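# Fit spool piece between spring-loaded pipe flanges

## Task

Using the arm mounting positions given in the scene frame (metres, heading in degrees counter-clockwise from +x: arm1 at x=+0.55 y=+0.00 z=+0.72 heading +180; arm2 at x=+0.00 y=+0.65 z=+0.72 heading -90; arm3 at x=+0.00 y=-0.65 z=+0.72 heading +90), place the spool piece in the gap between the two pipe ends so that each of its ends is seated fully within the raised ring of the flange it faces. The pipe ends are on springs and may be drawn back to make room. Any number of arms may be used. The fit only counts if it holds without a robot supporting it, and at the end every gripper must have released and the arms must be moved away.

## Robot and tools

Setup: three identical i2rt Big YAM arms named arm1, arm2 and arm3, each with six revolute joints, a two-finger gripper and a wrist camera (arm1_cam_wrist, arm2_cam_wrist, arm3_cam_wrist). A fixed room camera, cam_high, watches the table. With joints 1 and 6 at zero and the hand level and pointing ahead, the wrist camera rides above the hand looking toward the fingertips. Reach from the joint 1 axis is roughly 1.0 m at full extension.

Frame: one shared scene frame, origin on the floor, +z up. The arm bases sit at the positions listed in the task. The hand point is halfway between the fingertips; the hand z axis runs along the fingers and the fingers open and close along hand y. Commands are never given as poses; everything is joint angles.

execute_actions: argument actions is a list holding exactly one action object, or empty (empty just returns state and images). The action object has optional keys arm1, arm2, arm3; each holds a joints object with any of joint1_rad, joint2_rad, joint3_rad, joint4_rad, joint5_rad, joint6_rad (radians) and gripper_m (metres between fingertips). All values are absolute targets, not offsets from the current reading. Ranges and done-tolerances: joint1_rad -2.879 to 2.879 (±0.045), rotation about the base, positive counter-clockwise seen from above, zero pointing the way the base faces; joint2_rad 0 to 3.141 (±0.14), shoulder, zero has the upper arm lying back roughly flat, increasing lifts it up then forward; joint3_rad 0 to 3.019 (±0.09), elbow, zero is fully folded, increasing opens; joint4_rad -1.692 to 1.57 (±0.055), hand pitch, positive tips fingers up; joint5_rad -1.57 to 1.57 (±0.03), sideways hand swing, positive toward the arm's right; joint6_rad -2.094 to 2.094 (±0.035), hand roll, positive clockwise viewed from behind the hand; gripper_m 0 to 0.093 (±0.003), grip force around 50 to 62 N per pad, weaker on some. Motions in one action start together but finish independently, and joints move at different rates, so the hand can sweep a wide path between postures. Joints or arms left out may still be driving toward an earlier target. The optional cameras list picks which images come back (arm1_cam_wrist, arm2_cam_wrist, arm3_cam_wrist, cam_high, or all); omitted or null or ["all"] gives every camera, [] gives none. A bad key, bad camera name or out-of-range number rejects the whole call and nothing moves.

wait: seconds from 0 to 10; commands nothing new and returns state and images like an empty action.

zoom_image: camera (one of the four names) and region [x0, y0, x1, y1] in pixels of that camera's most recent full image, origin at the top-left, at most 504 by 504; gives a sharper crop.

finished_scene: scene is the integer number of the scene being closed (1 to 2). It is final; the goal must already hold and keep holding.

Reading results: joint_status tells how each commanded motion of the last accepted action ended. off_target means it stopped short and may still be pushing. contact_stop or time_out means it gave up its target and holds where it stopped, except that a timed-out joint may keep a target close to its position (within 0.375, 0.375, 0.113, 0.225, 0.075, 0.3 rad for joints 1 to 6) and keep pushing, moving on if freed; on_its_own lists such things, and its held at value is the target, not the position. To relieve pushing, command the joint to its reported position. A very small change from the current reading may not move a joint. joint command not followed, usually with a cause line, means a collision guard blocked that arm's joint targets (its gripper target still runs); those joints show not_followed and the arm may retry them on later actions until valid targets are given or the path clears. Empty calls never show this line. A joint carrying a load can sag over time.

Hazards: the arms do not stop on contact and can press hard. Nothing in the state reports robot-to-robot contact; a hard squeeze between arms ends the run, and a hard hit may. The guard can react late and ignores fingers, gripper housings and wrist cameras. Contact through a held or loose object is fine. Knocking anything out of the work area ends the scene. Avoid drops, slips, slams and heavy shoving. Loose objects may occasionally get a brief external nudge.

Motor heat: holding loads, even while you are thinking, warms motors. A MOTOR HOT line appears from 85 °C; at 100 °C the arm's motors and gripper go limp until cooled and the arm falls, reported as an OVER-TEMPERATURE FAULT. Affected keys then read limit_stop_at_motor_heat; resend targets afterward. Heat partly persists into later scenes.

The simulation keeps running while you compose replies, with the robots holding the last command. Arms act independently and do not wait for each other. Shorter robot motion is better.

Each tool is called after "Call:" as name([rows], argument=value, ...), one row to a line, values as JSON.

## Session

Call:
execute_actions(actions=[])

Scene clock: 0.00 s.
arm1.joint_positions: joint1_rad=-0.111 joint2_rad=+0.527 joint3_rad=+1.361 joint4_rad=-1.473 joint5_rad=-0.126 joint6_rad=+0.178 gripper_m=+0.094
arm1.joint_status: not commanded
arm1.hand: x=+0.3696 y=-0.0120 z=+1.3144 quat_wxyz=(-0.072, -0.887, +0.086, +0.448) (m; scene frame)
arm2.joint_positions: joint1_rad=-0.388 joint2_rad=+0.516 joint3_rad=+1.448 joint4_rad=-1.222 joint5_rad=-0.017 joint6_rad=+0.212 gripper_m=+0.094
arm2.joint_status: not commanded
arm2.hand: x=-0.0629 y=+0.4617 z=+1.3791 quat_wxyz=(-0.392, -0.703, -0.396, +0.443) (m; scene frame)
arm3.joint_positions: joint1_rad=-0.508 joint2_rad=+0.535 joint3_rad=+1.369 joint4_rad=-1.498 joint5_rad=+0.009 joint6_rad=-0.254 gripper_m=+0.094
arm3.joint_status: not commanded
arm3.hand: x=+0.0867 y=-0.4911 z=+1.2922 quat_wxyz=(-0.403, +0.555, -0.707, -0.172) (m; scene frame)
pictures: arm1_cam_wrist, arm2_cam_wrist, arm3_cam_wrist, cam_high
Images, in order (width x height): arm1_cam_wrist 616x616, arm2_cam_wrist 616x616, arm3_cam_wrist 616x616, cam_high 504x504.

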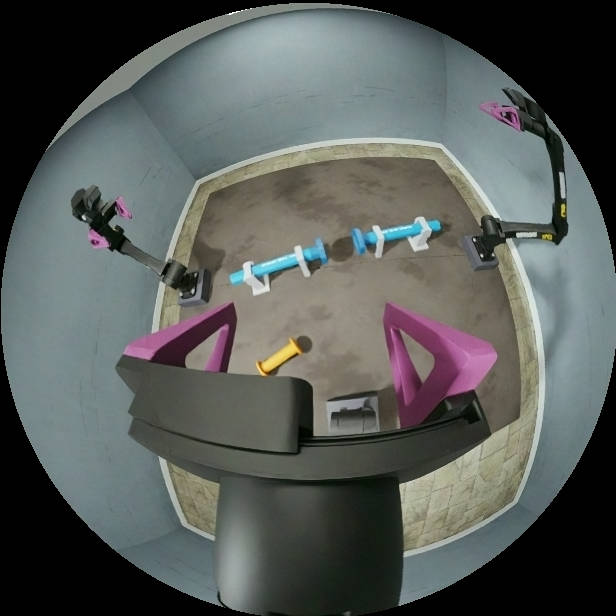

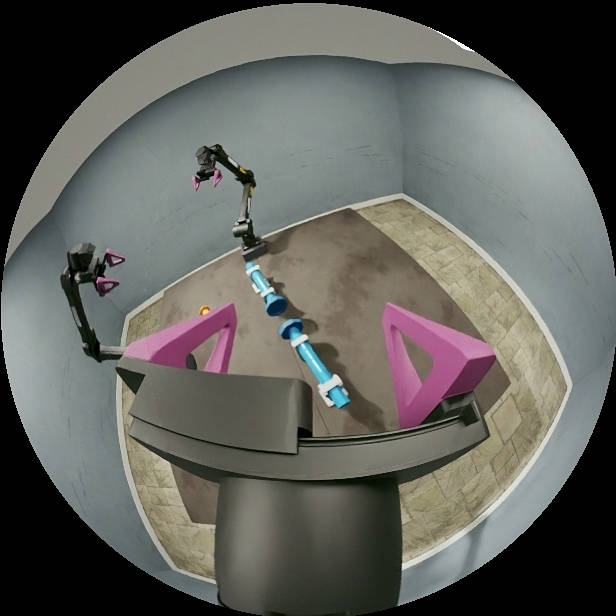

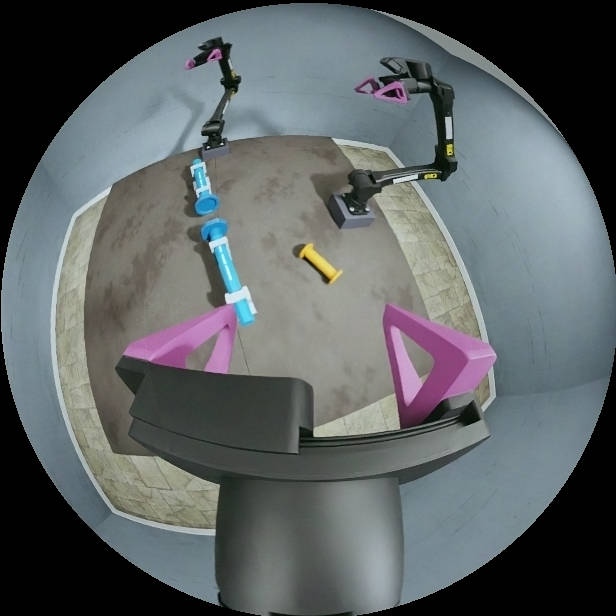

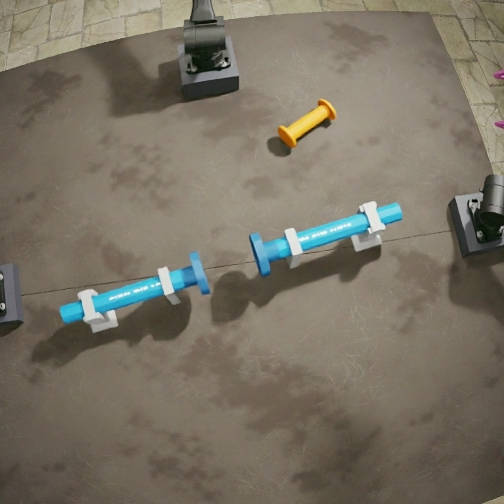

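Call:
execute_actions([
  {"arm1":{"joints":{"joint1_rad":0.3,"joint2_rad":1.6,"joint3_rad":1.5,"joint4_rad":-1.47,"joint5_rad":0,"joint6_rad":0}},"arm2":{"joints":{"joint1_rad":0,"joint2_rad":1.3,"joint3_rad":1.4,"joint4_rad":-1.67,"joint5_rad":0,"joint6_rad":0}},"arm3":{"joints":{"joint1_rad":0,"joint2_rad":1.3,"joint3_rad":1.1,"joint4_rad":-1.0,"joint5_rad":0,"joint6_rad":0}}},
])

Scene clock: 20.57 s.
arm1.joint_positions: joint1_rad=+0.296 joint2_rad=+1.545 joint3_rad=+1.476 joint4_rad=-1.477 joint5_rad=-0.001 joint6_rad=+0.013 gripper_m=+0.094
arm1.joint_status: joint1_rad not_followed (moved +0.407 of +0.411); joint2_rad not_followed (moved +1.018 of +1.073); joint3_rad not_followed (moved +0.115 of +0.139); joint4_rad not_followed (moved -0.004 of +0.003); joint5_rad not_followed (moved +0.125 of +0.126); joint6_rad not_followed (moved -0.165 of -0.178)
arm1.hand: x=+0.1082 y=-0.1511 z=+1.0360 quat_wxyz=(+0.003, -0.988, -0.155, +0.013) (m; scene frame)
arm2.joint_positions: joint1_rad=-0.007 joint2_rad=+1.307 joint3_rad=+1.401 joint4_rad=-1.661 joint5_rad=-0.001 joint6_rad=+0.011 gripper_m=+0.094
arm2.joint_status: all done
arm2.hand: x=+0.0112 y=+0.2758 z=+1.0673 quat_wxyz=(+0.004, -0.700, -0.714, -0.005) (m; scene frame)
arm3.joint_positions: joint1_rad=+0.012 joint2_rad=+1.299 joint3_rad=+1.098 joint4_rad=-1.021 joint5_rad=+0.000 joint6_rad=-0.008 gripper_m=+0.094
arm3.joint_status: all done
arm3.hand: x=-0.0134 y=-0.2063 z=+0.9850 quat_wxyz=(-0.121, +0.710, -0.683, -0.124) (m; scene frame)
pictures: arm1_cam_wrist, arm2_cam_wrist, arm3_cam_wrist, cam_high
joint command not followed: on one or more control steps a check withheld the commanded joint targets of the arm1 arm, and it was not sent them on those steps. On the call's last step the targets were still withheld.
cause: the commanded joint targets would bring a part of the robot too close to another arm (this arm's wrist (the part past joint 4) and the other arm's wrist (the part past joint 4)); next, command targets that bring no part of the robot closer to that arm.
Images, in order (width x height): arm1_cam_wrist 616x616, arm2_cam_wrist 616x616, arm3_cam_wrist 616x616, cam_high 504x504.

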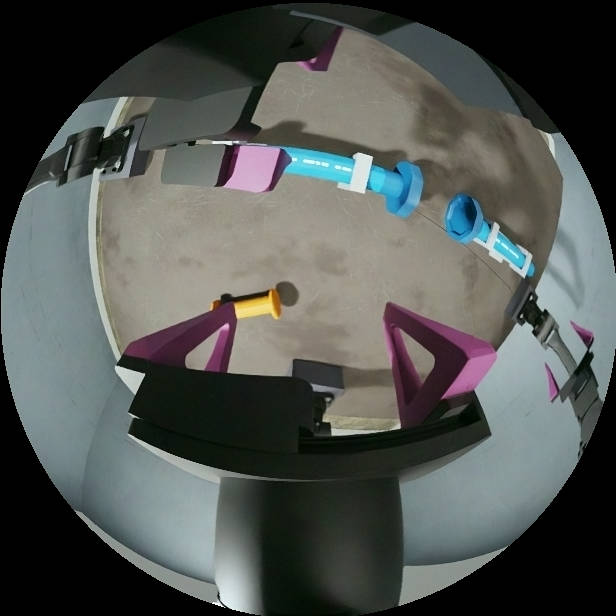

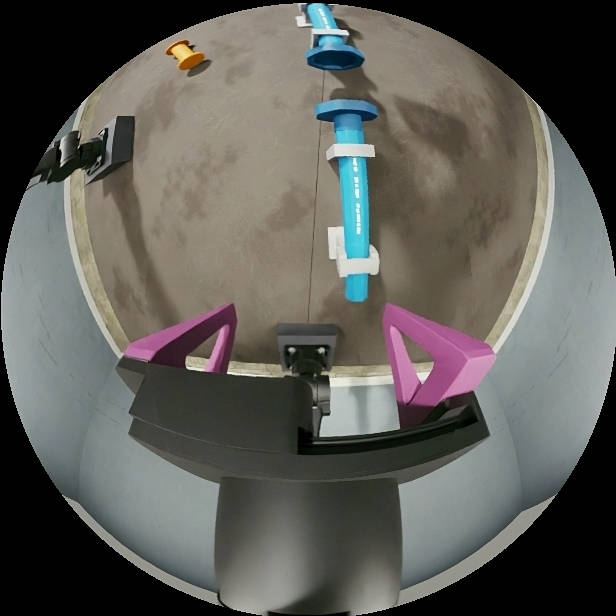

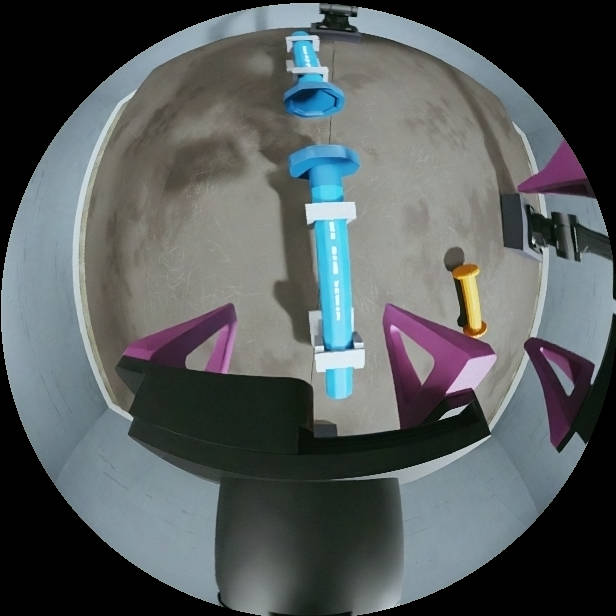

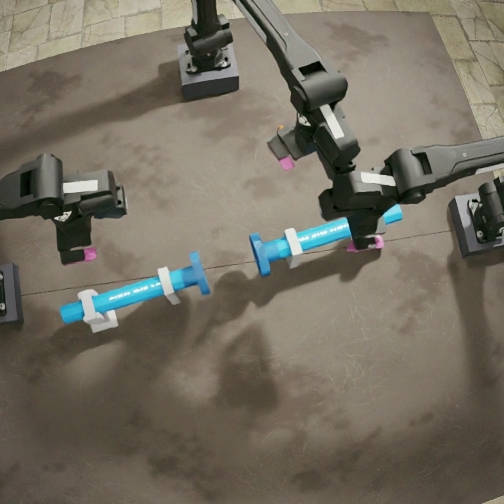

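Call:
execute_actions([
  {"arm1":{"joints":{"joint1_rad":0.8,"joint2_rad":1.3,"joint3_rad":0.9,"joint4_rad":-1.17,"joint5_rad":0,"joint6_rad":-1.21}},"arm2":{"joints":{"joint1_rad":-0.5}},"arm3":{"joints":{"joint1_rad":0.6}}},
], cameras=["arm1_cam_wrist","cam_high"])

Scene clock: 48.77 s.
arm1.joint_positions: joint1_rad=+0.792 joint2_rad=+1.315 joint3_rad=+0.904 joint4_rad=-1.185 joint5_rad=-0.001 joint6_rad=-1.201 gripper_m=+0.094
arm1.joint_status: all done
arm1.hand: x=+0.3210 y=-0.2464 z=+0.9108 quat_wxyz=(+0.002, -0.532, -0.847, -0.016) (m; scene frame)
arm2.joint_positions: joint1_rad=-0.500 joint2_rad=+1.307 joint3_rad=+1.401 joint4_rad=-1.661 joint5_rad=+0.000 joint6_rad=+0.009 gripper_m=+0.094
arm2.joint_status: all done
arm2.hand: x=-0.1651 y=+0.3145 z=+1.0678 quat_wxyz=(+0.006, -0.852, -0.523, -0.003) (m; scene frame)
arm3.joint_positions: joint1_rad=+0.600 joint2_rad=+1.299 joint3_rad=+1.098 joint4_rad=-1.020 joint5_rad=-0.001 joint6_rad=-0.006 gripper_m=+0.094
arm3.joint_status: all done
arm3.hand: x=-0.2572 y=-0.2877 z=+0.9851 quat_wxyz=(-0.080, +0.876, -0.449, -0.155) (m; scene frame)
pictures: arm1_cam_wrist, cam_high
joint command not followed: on one or more control steps a check withheld the commanded joint targets of the arm1 arm, and it was not sent them on those steps.
cause: the commanded joint targets would bring a part of the robot too close to another arm (this arm's wrist (the part past joint 4) and the other arm's wrist (the part past joint 4)); next, command targets that bring no part of the robot closer to that arm.
Images, in order (width x height): arm1_cam_wrist 616x616, cam_high 504x504.

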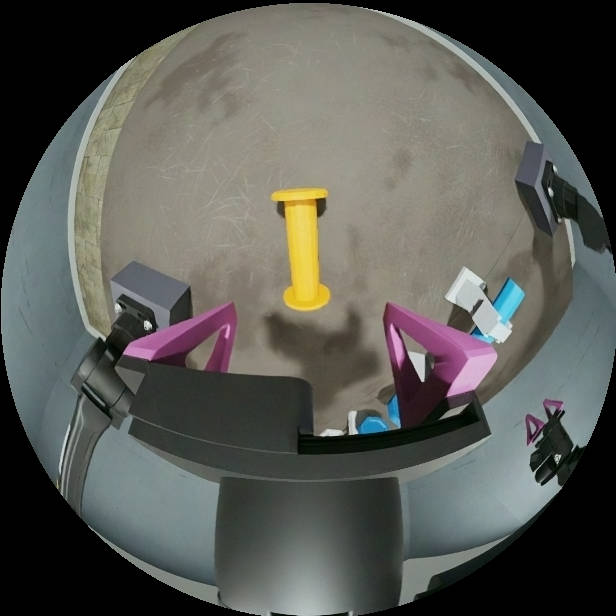

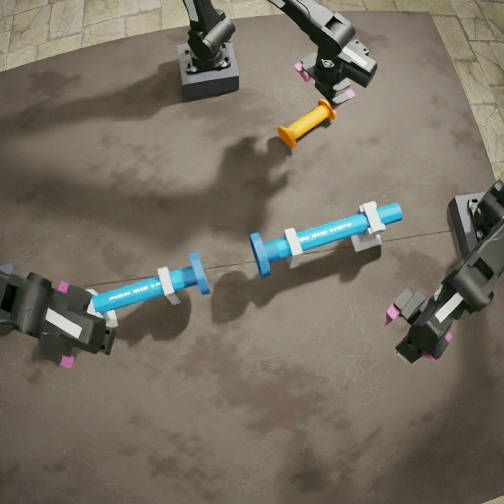

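Call:
execute_actions([
  {"arm1":{"joints":{"joint1_rad":0.818,"joint2_rad":1.45,"joint3_rad":0.758,"joint4_rad":-0.89,"joint6_rad":-1.19}}},
], cameras=["arm1_cam_wrist","cam_high"])

Scene clock: 59.80 s.
arm1.joint_positions: joint1_rad=+0.810 joint2_rad=+1.461 joint3_rad=+0.751 joint4_rad=-0.904 joint5_rad=-0.001 joint6_rad=-1.199 gripper_m=+0.094
arm1.joint_status: all done
arm1.hand: x=+0.3310 y=-0.2430 z=+0.8151 quat_wxyz=(+0.001, -0.525, -0.851, -0.025) (m; scene frame)
arm2.joint_positions: joint1_rad=-0.500 joint2_rad=+1.307 joint3_rad=+1.401 joint4_rad=-1.661 joint5_rad=+0.000 joint6_rad=+0.009 gripper_m=+0.094
arm2.joint_status: not commanded
arm2.hand: x=-0.1651 y=+0.3145 z=+1.0678 quat_wxyz=(+0.006, -0.852, -0.523, -0.003) (m; scene frame)
arm3.joint_positions: joint1_rad=+0.600 joint2_rad=+1.299 joint3_rad=+1.098 joint4_rad=-1.020 joint5_rad=-0.001 joint6_rad=-0.006 gripper_m=+0.094
arm3.joint_status: not commanded
arm3.hand: x=-0.2572 y=-0.2877 z=+0.9851 quat_wxyz=(-0.080, +0.876, -0.449, -0.155) (m; scene frame)
pictures: arm1_cam_wrist, cam_high
Images, in order (width x height): arm1_cam_wrist 616x616, cam_high 504x504.

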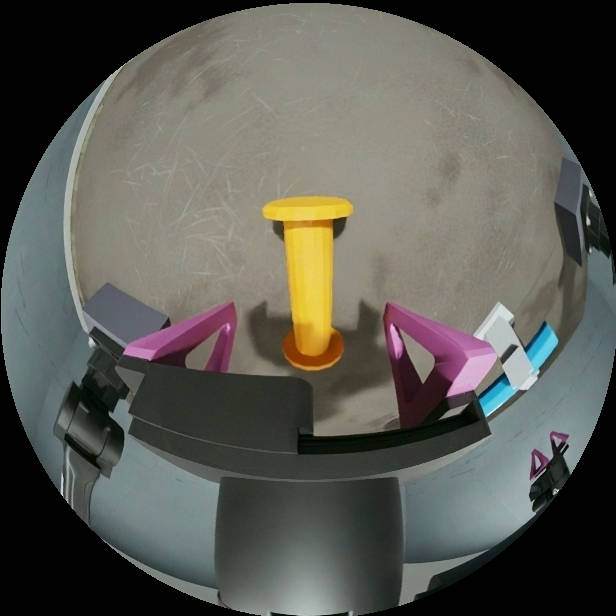

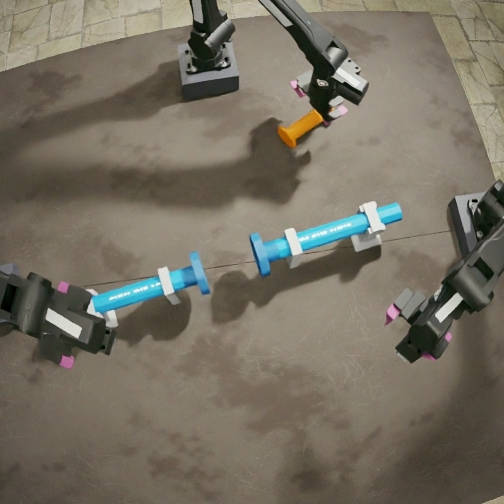

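Call:
execute_actions([
  {"arm1":{"joints":{"joint2_rad":1.585,"joint3_rad":0.71,"joint4_rad":-0.70}}},
], cameras=["arm1_cam_wrist","cam_high"])

Scene clock: 65.80 s.
arm1.joint_positions: joint1_rad=+0.810 joint2_rad=+1.588 joint3_rad=+0.712 joint4_rad=-0.715 joint5_rad=-0.001 joint6_rad=-1.198 gripper_m=+0.094
arm1.joint_status: all done
arm1.hand: x=+0.3248 y=-0.2490 z=+0.7637 quat_wxyz=(+0.003, -0.525, -0.851, -0.014) (m; scene frame)
arm2.joint_positions: joint1_rad=-0.500 joint2_rad=+1.307 joint3_rad=+1.401 joint4_rad=-1.661 joint5_rad=+0.000 joint6_rad=+0.009 gripper_m=+0.094
arm2.joint_status: not commanded
arm2.hand: x=-0.1651 y=+0.3145 z=+1.0678 quat_wxyz=(+0.006, -0.852, -0.523, -0.003) (m; scene frame)
arm3.joint_positions: joint1_rad=+0.600 joint2_rad=+1.299 joint3_rad=+1.098 joint4_rad=-1.020 joint5_rad=-0.001 joint6_rad=-0.006 gripper_m=+0.094
arm3.joint_status: not commanded
arm3.hand: x=-0.2572 y=-0.2877 z=+0.9851 quat_wxyz=(-0.080, +0.876, -0.449, -0.155) (m; scene frame)
pictures: arm1_cam_wrist, cam_high
Images, in order (width x height): arm1_cam_wrist 616x616, cam_high 504x504.

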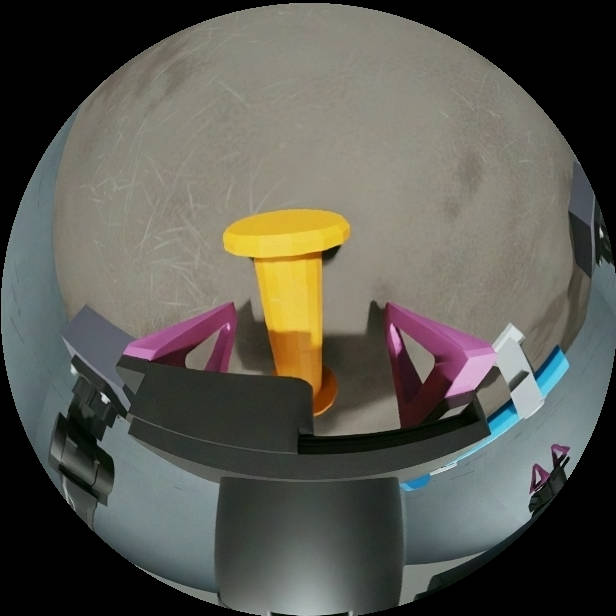

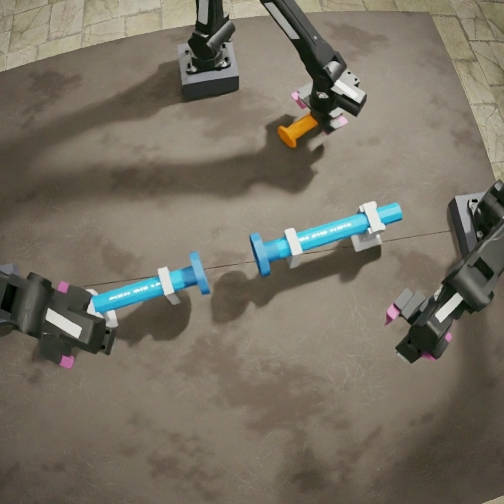

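Call:
execute_actions([
  {"arm1":{"joints":{"joint2_rad":1.612,"joint4_rad":-0.68}},"arm2":{"joints":{"joint1_rad":-0.21,"joint2_rad":1.43,"joint3_rad":1.185,"joint4_rad":-1.32}},"arm3":{"joints":{"joint1_rad":-0.06,"joint2_rad":1.54,"joint3_rad":1.2,"joint4_rad":-1.24}}},
], cameras=[])

Call:
execute_actions([
  {"arm1":{"joints":{"gripper_m":0.0}}},
])

Scene clock: 78.67 s.
arm1.joint_positions: joint1_rad=+0.810 joint2_rad=+1.596 joint3_rad=+0.712 joint4_rad=-0.695 joint5_rad=-0.001 joint6_rad=-1.198 gripper_m=+0.094
arm1.joint_status: all done
arm1.hand: x=+0.3223 y=-0.2517 z=+0.7612 quat_wxyz=(+0.004, -0.525, -0.851, -0.008) (m; scene frame)
arm2.joint_positions: joint1_rad=-0.200 joint2_rad=+1.433 joint3_rad=+1.183 joint4_rad=-1.330 joint5_rad=+0.000 joint6_rad=+0.009 gripper_m=+0.094
arm2.joint_status: all done
arm2.hand: x=-0.0654 y=+0.2479 z=+0.9378 quat_wxyz=(+0.009, -0.764, -0.645, -0.009) (m; scene frame)
arm3.joint_positions: joint1_rad=-0.065 joint2_rad=+1.555 joint3_rad=+1.158 joint4_rad=-1.224 joint5_rad=+0.001 joint6_rad=-0.005 gripper_m=+0.094
arm3.joint_status: all done
arm3.hand: x=+0.0201 y=-0.2267 z=+0.8958 quat_wxyz=(+0.018, +0.692, -0.721, +0.018) (m; scene frame)
pictures: none
No camera images: the call's "cameras" was empty. Leave "cameras" out to get every camera's image.

Scene clock: 79.40 s.
arm1.joint_positions: joint1_rad=+0.811 joint2_rad=+1.597 joint3_rad=+0.712 joint4_rad=-0.691 joint5_rad=-0.001 joint6_rad=-1.197 gripper_m=+0.035
arm1.joint_status: gripper_m off_target (ended at +0.035, target +0.000)
arm1.hand: x=+0.3221 y=-0.2522 z=+0.7608 quat_wxyz=(+0.004, -0.525, -0.851, -0.006) (m; scene frame)
arm2.joint_positions: joint1_rad=-0.200 joint2_rad=+1.433 joint3_rad=+1.183 joint4_rad=-1.330 joint5_rad=+0.000 joint6_rad=+0.009 gripper_m=+0.094
arm2.joint_status: not commanded
arm2.hand: x=-0.0654 y=+0.2479 z=+0.9378 quat_wxyz=(+0.009, -0.764, -0.645, -0.009) (m; scene frame)
arm3.joint_positions: joint1_rad=-0.065 joint2_rad=+1.555 joint3_rad=+1.158 joint4_rad=-1.224 joint5_rad=+0.001 joint6_rad=-0.005 gripper_m=+0.094
arm3.joint_status: not commanded
arm3.hand: x=+0.0201 y=-0.2267 z=+0.8958 quat_wxyz=(+0.018, +0.692, -0.721, +0.018) (m; scene frame)
pictures: arm1_cam_wrist, arm2_cam_wrist, arm3_cam_wrist, cam_high
Images, in order (width x height): arm1_cam_wrist 616x616, arm2_cam_wrist 616x616, arm3_cam_wrist 616x616, cam_high 504x504.

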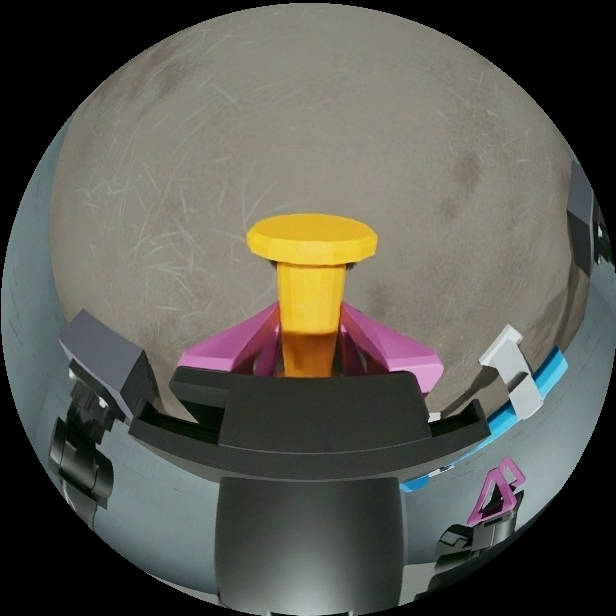

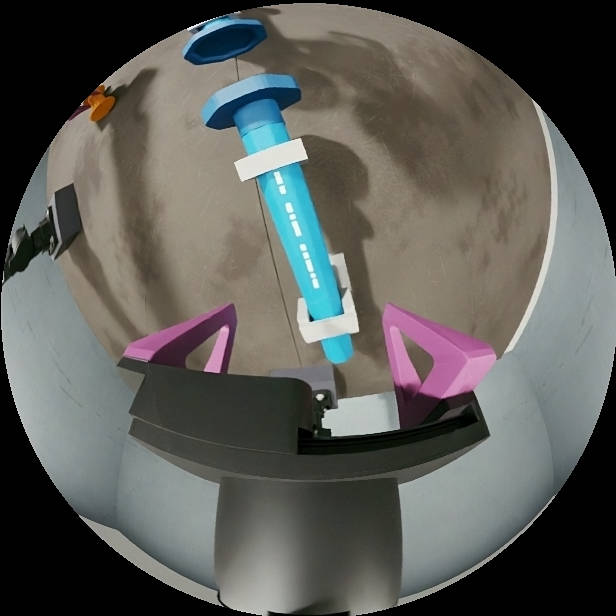

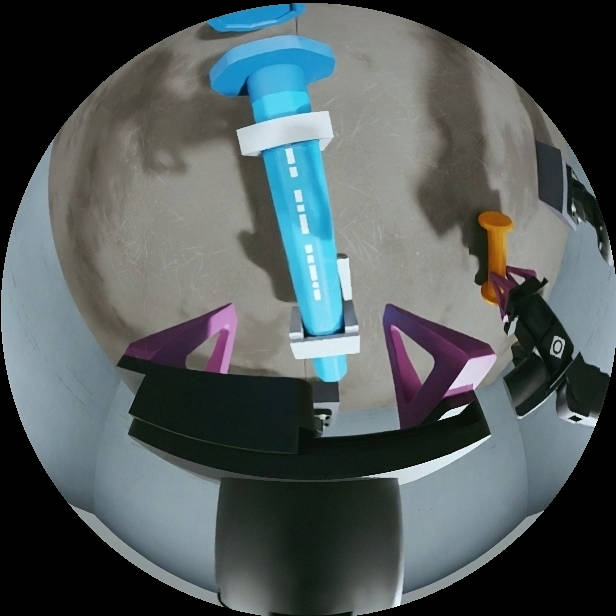

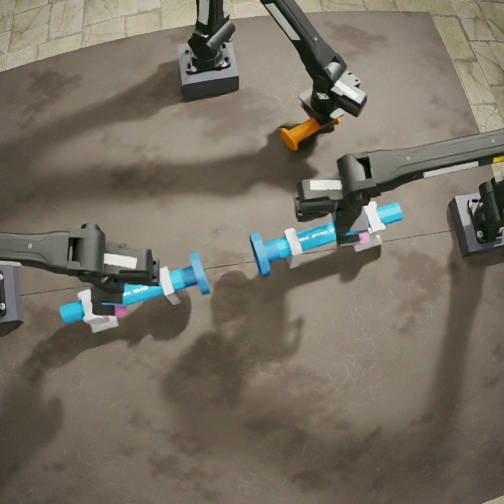

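Call:
execute_actions([
  {"arm1":{"joints":{"joint2_rad":1.3,"joint3_rad":0.93,"joint4_rad":-1.2}},"arm2":{"joints":{"joint1_rad":-0.175,"joint2_rad":1.61,"joint3_rad":1.17,"joint4_rad":-1.13,"joint6_rad":-0.31}},"arm3":{"joints":{"joint1_rad":-0.075,"joint2_rad":1.72,"joint3_rad":1.26,"joint4_rad":-1.1,"joint6_rad":-0.22}}},
])

Scene clock: 92.07 s.
arm1.joint_positions: joint1_rad=+0.811 joint2_rad=+1.299 joint3_rad=+0.911 joint4_rad=-1.186 joint5_rad=-0.001 joint6_rad=-1.197 gripper_m=+0.035
arm1.joint_status: all done
arm1.hand: x=+0.3242 y=-0.2526 z=+0.9182 quat_wxyz=(+0.004, -0.525, -0.851, -0.006) (m; scene frame)
arm2.joint_positions: joint1_rad=-0.187 joint2_rad=+1.619 joint3_rad=+1.174 joint4_rad=-1.139 joint5_rad=+0.000 joint6_rad=-0.298 gripper_m=+0.094
arm2.joint_status: all done
arm2.hand: x=-0.0669 y=+0.2042 z=+0.8579 quat_wxyz=(+0.008, -0.652, -0.758, -0.012) (m; scene frame)
arm3.joint_positions: joint1_rad=-0.065 joint2_rad=+1.733 joint3_rad=+1.226 joint4_rad=-1.116 joint5_rad=+0.001 joint6_rad=-0.213 gripper_m=+0.094
arm3.joint_status: all done
arm3.hand: x=+0.0223 y=-0.1794 z=+0.8411 quat_wxyz=(+0.020, +0.763, -0.646, +0.016) (m; scene frame)
pictures: arm1_cam_wrist, arm2_cam_wrist, arm3_cam_wrist, cam_high
Images, in order (width x height): arm1_cam_wrist 616x616, arm2_cam_wrist 616x616, arm3_cam_wrist 616x616, cam_high 504x504.

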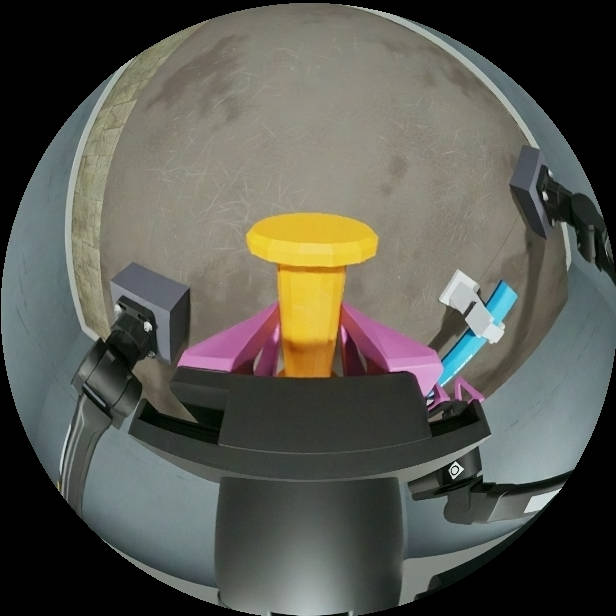

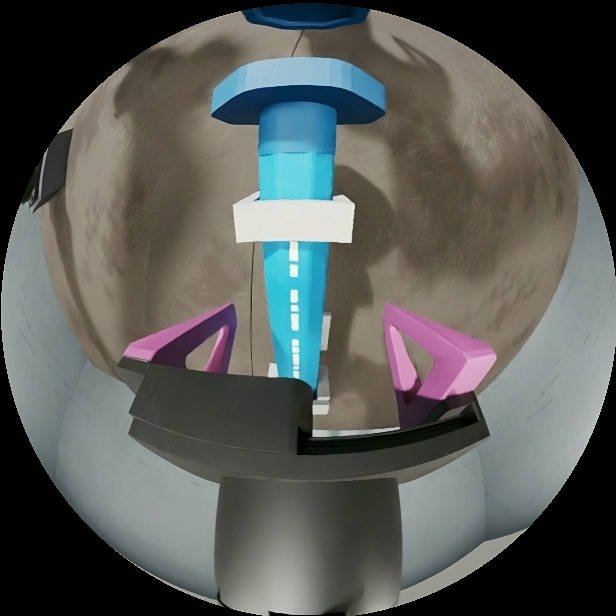

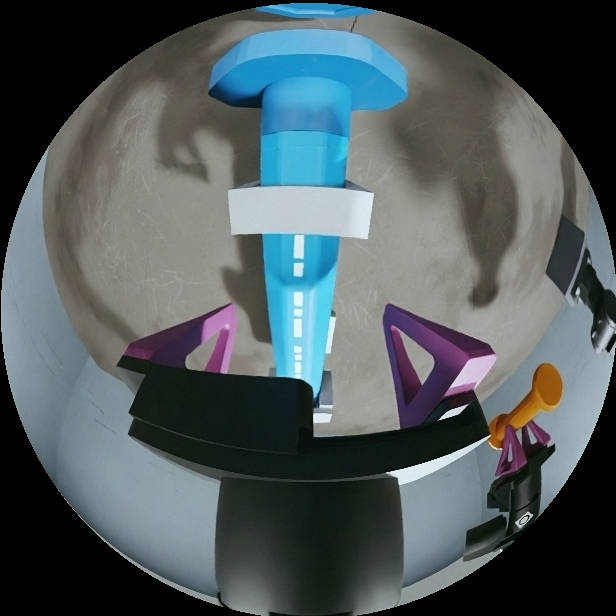

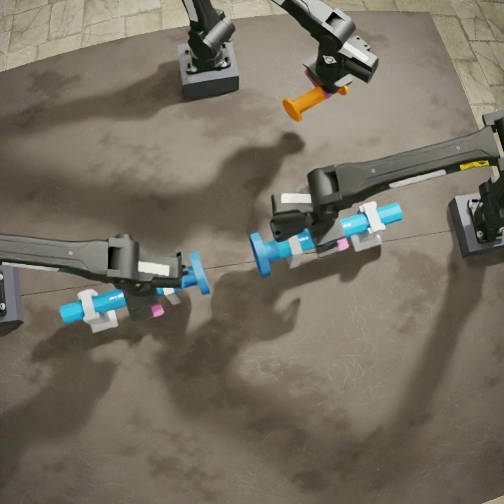

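Call:
execute_actions([
  {"arm2":{"joints":{"joint1_rad":-0.158,"joint2_rad":1.675,"joint3_rad":1.13,"joint4_rad":-1.03}},"arm3":{"joints":{"joint1_rad":-0.045,"joint2_rad":1.765,"joint3_rad":1.2,"joint4_rad":-1.03}}},
], cameras=["arm2_cam_wrist","arm3_cam_wrist","cam_high"])

Scene clock: 105.10 s.
arm1.joint_positions: joint1_rad=+0.811 joint2_rad=+1.299 joint3_rad=+0.911 joint4_rad=-1.186 joint5_rad=-0.001 joint6_rad=-1.197 gripper_m=+0.035
arm1.joint_status: not commanded
arm1.hand: x=+0.3242 y=-0.2526 z=+0.9182 quat_wxyz=(+0.004, -0.525, -0.851, -0.006) (m; scene frame)
arm2.joint_positions: joint1_rad=-0.168 joint2_rad=+1.676 joint3_rad=+1.139 joint4_rad=-1.040 joint5_rad=+0.000 joint6_rad=-0.299 gripper_m=+0.094
arm2.joint_status: all done
arm2.hand: x=-0.0592 y=+0.1973 z=+0.8211 quat_wxyz=(+0.006, -0.645, -0.765, -0.009) (m; scene frame)
arm3.joint_positions: joint1_rad=-0.056 joint2_rad=+1.757 joint3_rad=+1.208 joint4_rad=-1.047 joint5_rad=+0.001 joint6_rad=-0.213 gripper_m=+0.094
arm3.joint_status: all done
arm3.hand: x=+0.0185 y=-0.1724 z=+0.8236 quat_wxyz=(+0.010, +0.766, -0.642, +0.009) (m; scene frame)
pictures: arm2_cam_wrist, arm3_cam_wrist, cam_high
Images, in order (width x height): arm2_cam_wrist 616x616, arm3_cam_wrist 616x616, cam_high 504x504.

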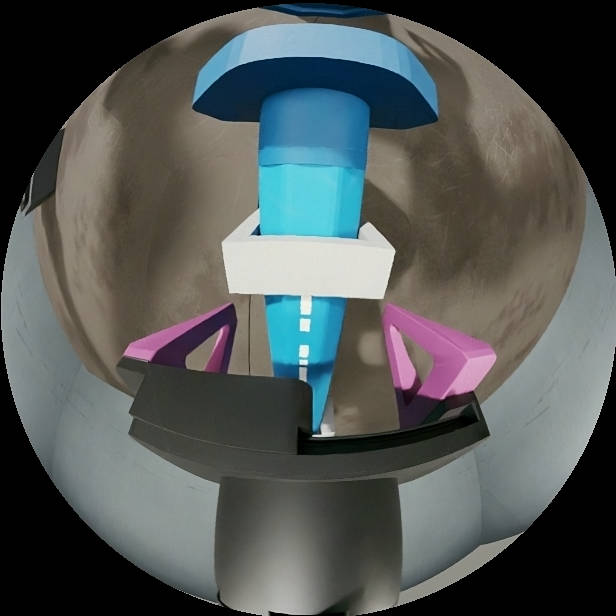

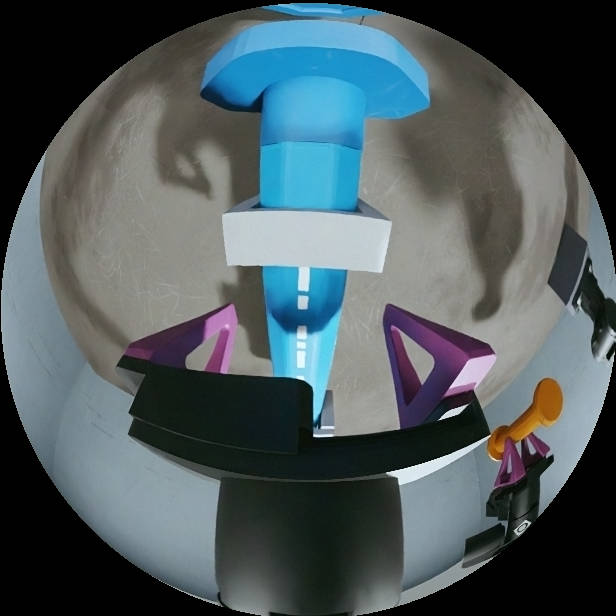

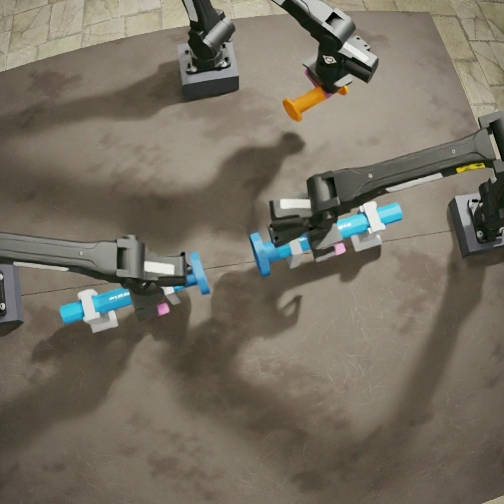

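Call:
execute_actions([
  {"arm2":{"joints":{"joint2_rad":1.665,"joint3_rad":1.06,"joint4_rad":-0.97}},"arm3":{"joints":{"joint2_rad":1.78,"joint3_rad":1.15,"joint4_rad":-0.975}}},
], cameras=["arm2_cam_wrist","arm3_cam_wrist"])

Call:
execute_actions([
  {"arm2":{"joints":{"gripper_m":0}},"arm3":{"joints":{"gripper_m":0}}},
], cameras=["arm2_cam_wrist","arm3_cam_wrist"])

Scene clock: 113.20 s.
arm1.joint_positions: joint1_rad=+0.811 joint2_rad=+1.299 joint3_rad=+0.911 joint4_rad=-1.186 joint5_rad=-0.001 joint6_rad=-1.197 gripper_m=+0.035
arm1.joint_status: not commanded
arm1.hand: x=+0.3242 y=-0.2526 z=+0.9182 quat_wxyz=(+0.004, -0.525, -0.851, -0.006) (m; scene frame)
arm2.joint_positions: joint1_rad=-0.168 joint2_rad=+1.670 joint3_rad=+1.067 joint4_rad=-0.980 joint5_rad=+0.000 joint6_rad=-0.299 gripper_m=+0.094
arm2.joint_status: all done
arm2.hand: x=-0.0570 y=+0.2147 z=+0.8007 quat_wxyz=(+0.008, -0.645, -0.764, -0.011) (m; scene frame)
arm3.joint_positions: joint1_rad=-0.056 joint2_rad=+1.773 joint3_rad=+1.156 joint4_rad=-0.992 joint5_rad=+0.001 joint6_rad=-0.213 gripper_m=+0.094
arm3.joint_status: all done
arm3.hand: x=+0.0180 y=-0.1837 z=+0.8000 quat_wxyz=(+0.015, +0.766, -0.642, +0.012) (m; scene frame)
pictures: arm2_cam_wrist, arm3_cam_wrist
Images, in order (width x height): arm2_cam_wrist 616x616, arm3_cam_wrist 616x616.

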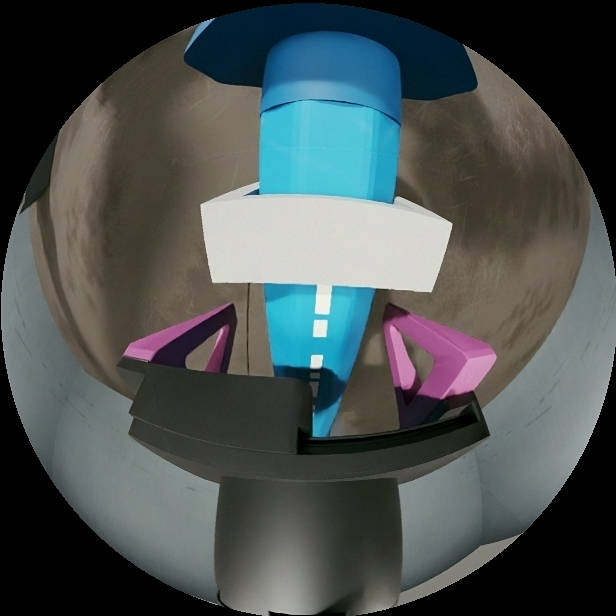

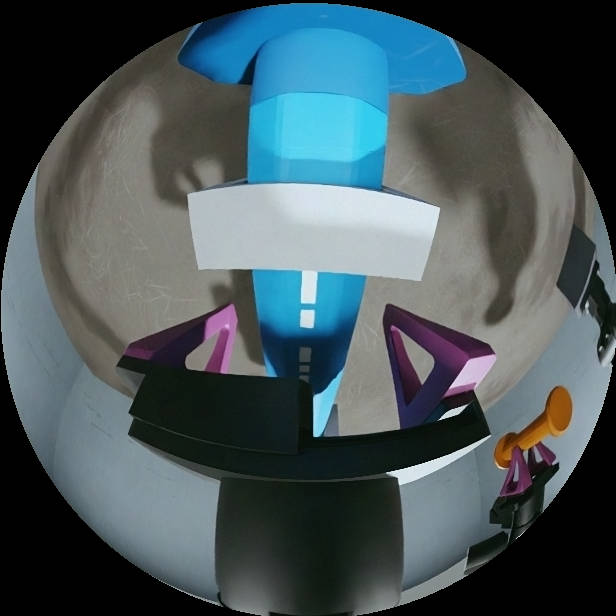

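Scene clock: 113.93 s.
arm1.joint_positions: joint1_rad=+0.811 joint2_rad=+1.299 joint3_rad=+0.911 joint4_rad=-1.186 joint5_rad=-0.001 joint6_rad=-1.197 gripper_m=+0.035
arm1.joint_status: not commanded
arm1.hand: x=+0.3242 y=-0.2526 z=+0.9182 quat_wxyz=(+0.004, -0.525, -0.851, -0.006) (m; scene frame)
arm2.joint_positions: joint1_rad=-0.170 joint2_rad=+1.670 joint3_rad=+1.067 joint4_rad=-0.976 joint5_rad=+0.005 joint6_rad=-0.286 gripper_m=+0.039
arm2.joint_status: gripper_m off_target (ended at +0.039, target +0.000)
arm2.hand: x=-0.0588 y=+0.2139 z=+0.8007 quat_wxyz=(+0.009, -0.650, -0.760, -0.008) (m; scene frame)
arm3.joint_positions: joint1_rad=-0.054 joint2_rad=+1.773 joint3_rad=+1.156 joint4_rad=-0.992 joint5_rad=-0.005 joint6_rad=-0.196 gripper_m=+0.039
arm3.joint_status: gripper_m off_target (ended at +0.039, target +0.000)
arm3.hand: x=+0.0160 y=-0.1840 z=+0.7998 quat_wxyz=(+0.017, +0.762, -0.648, +0.011) (m; scene frame)
pictures: arm2_cam_wrist, arm3_cam_wrist
Images, in order (width x height): arm2_cam_wrist 616x616, arm3_cam_wrist 616x616.

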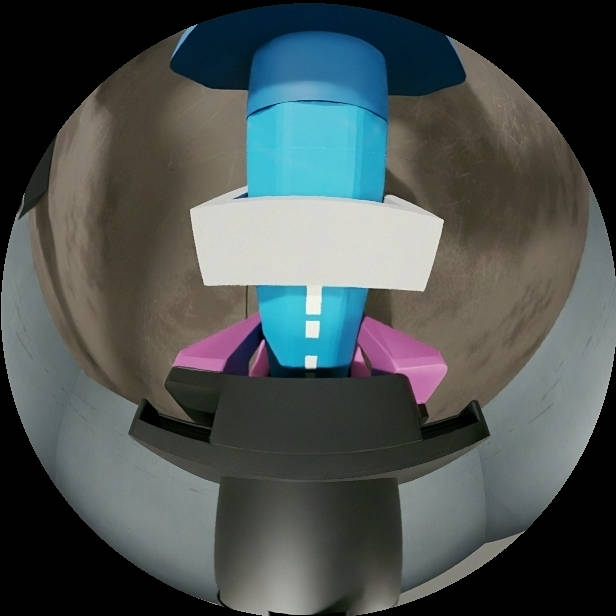

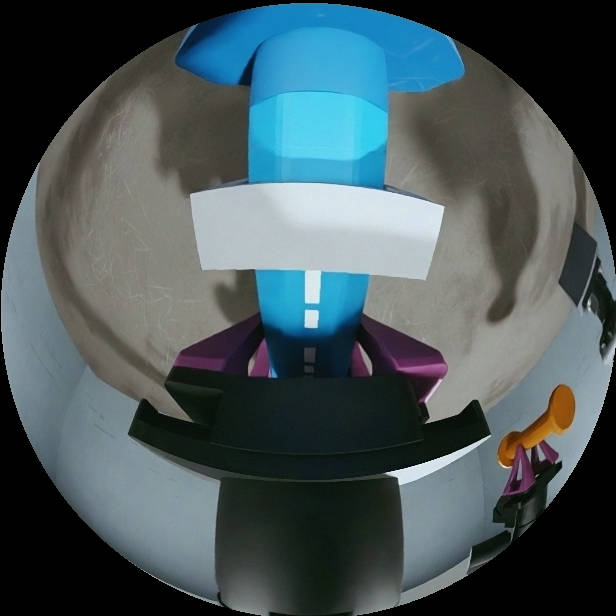

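Call:
execute_actions([
  {"arm2":{"joints":{"joint1_rad":-0.2,"joint2_rad":1.59,"joint3_rad":0.98,"joint4_rad":-0.96,"joint6_rad":-0.31}},"arm3":{"joints":{"joint1_rad":-0.075,"joint2_rad":1.695,"joint3_rad":1.07,"joint4_rad":-0.975}},"arm1":{"joints":{"joint1_rad":0.3,"joint6_rad":-0.2}}},
])

Scene clock: 120.23 s.
arm1.joint_positions: joint1_rad=+0.299 joint2_rad=+1.299 joint3_rad=+0.911 joint4_rad=-1.186 joint5_rad=+0.000 joint6_rad=-0.209 gripper_m=+0.035
arm1.joint_status: all done
arm1.hand: x=+0.2302 y=-0.1096 z=+0.9204 quat_wxyz=(+0.007, -0.964, -0.265, -0.001) (m; scene frame)
arm2.joint_positions: joint1_rad=-0.182 joint2_rad=+1.624 joint3_rad=+1.007 joint4_rad=-0.931 joint5_rad=-0.004 joint6_rad=-0.286 gripper_m=+0.039
arm2.joint_status: all done
arm2.hand: x=-0.0610 y=+0.2269 z=+0.8011 quat_wxyz=(-0.003, -0.655, -0.756, +0.002) (m; scene frame)
arm3.joint_positions: joint1_rad=-0.059 joint2_rad=+1.731 joint3_rad=+1.098 joint4_rad=-0.954 joint5_rad=-0.005 joint6_rad=-0.194 gripper_m=+0.039
arm3.joint_status: all done
arm3.hand: x=+0.0180 y=-0.1973 z=+0.8005 quat_wxyz=(+0.008, +0.759, -0.651, +0.003) (m; scene frame)
pictures: arm1_cam_wrist, arm2_cam_wrist, arm3_cam_wrist, cam_high
Images, in order (width x height): arm1_cam_wrist 616x616, arm2_cam_wrist 616x616, arm3_cam_wrist 616x616, cam_high 504x504.

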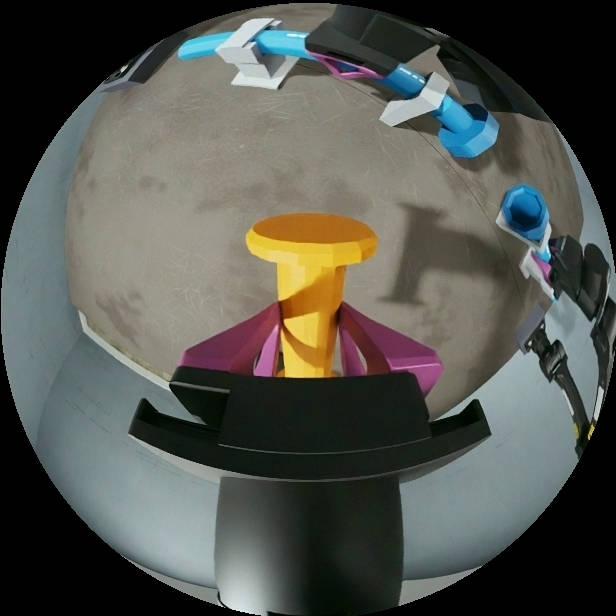

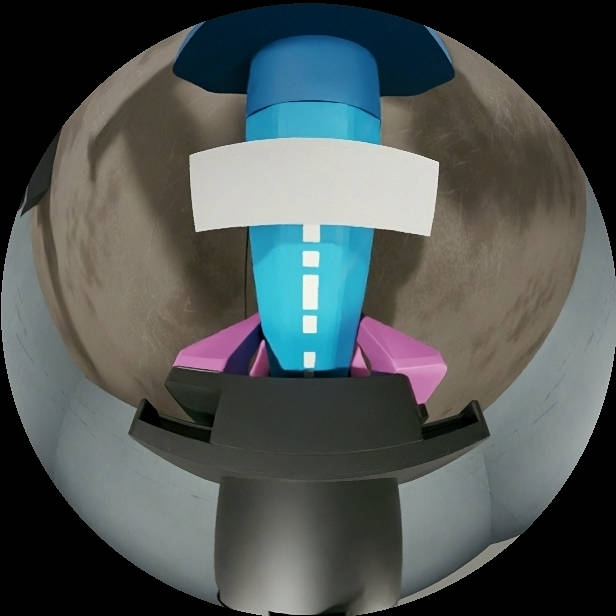

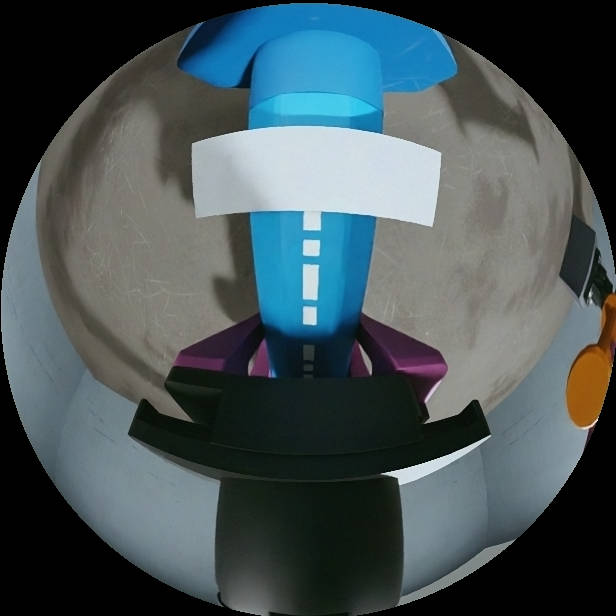

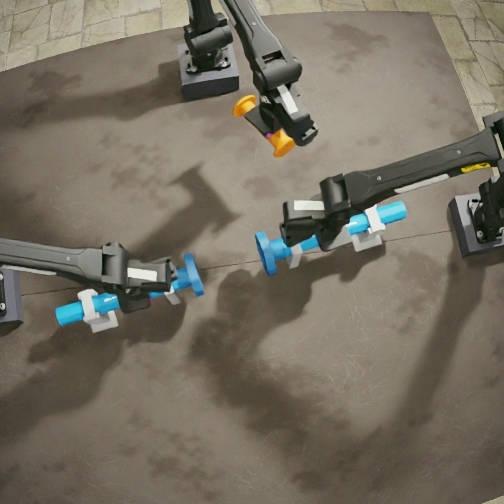

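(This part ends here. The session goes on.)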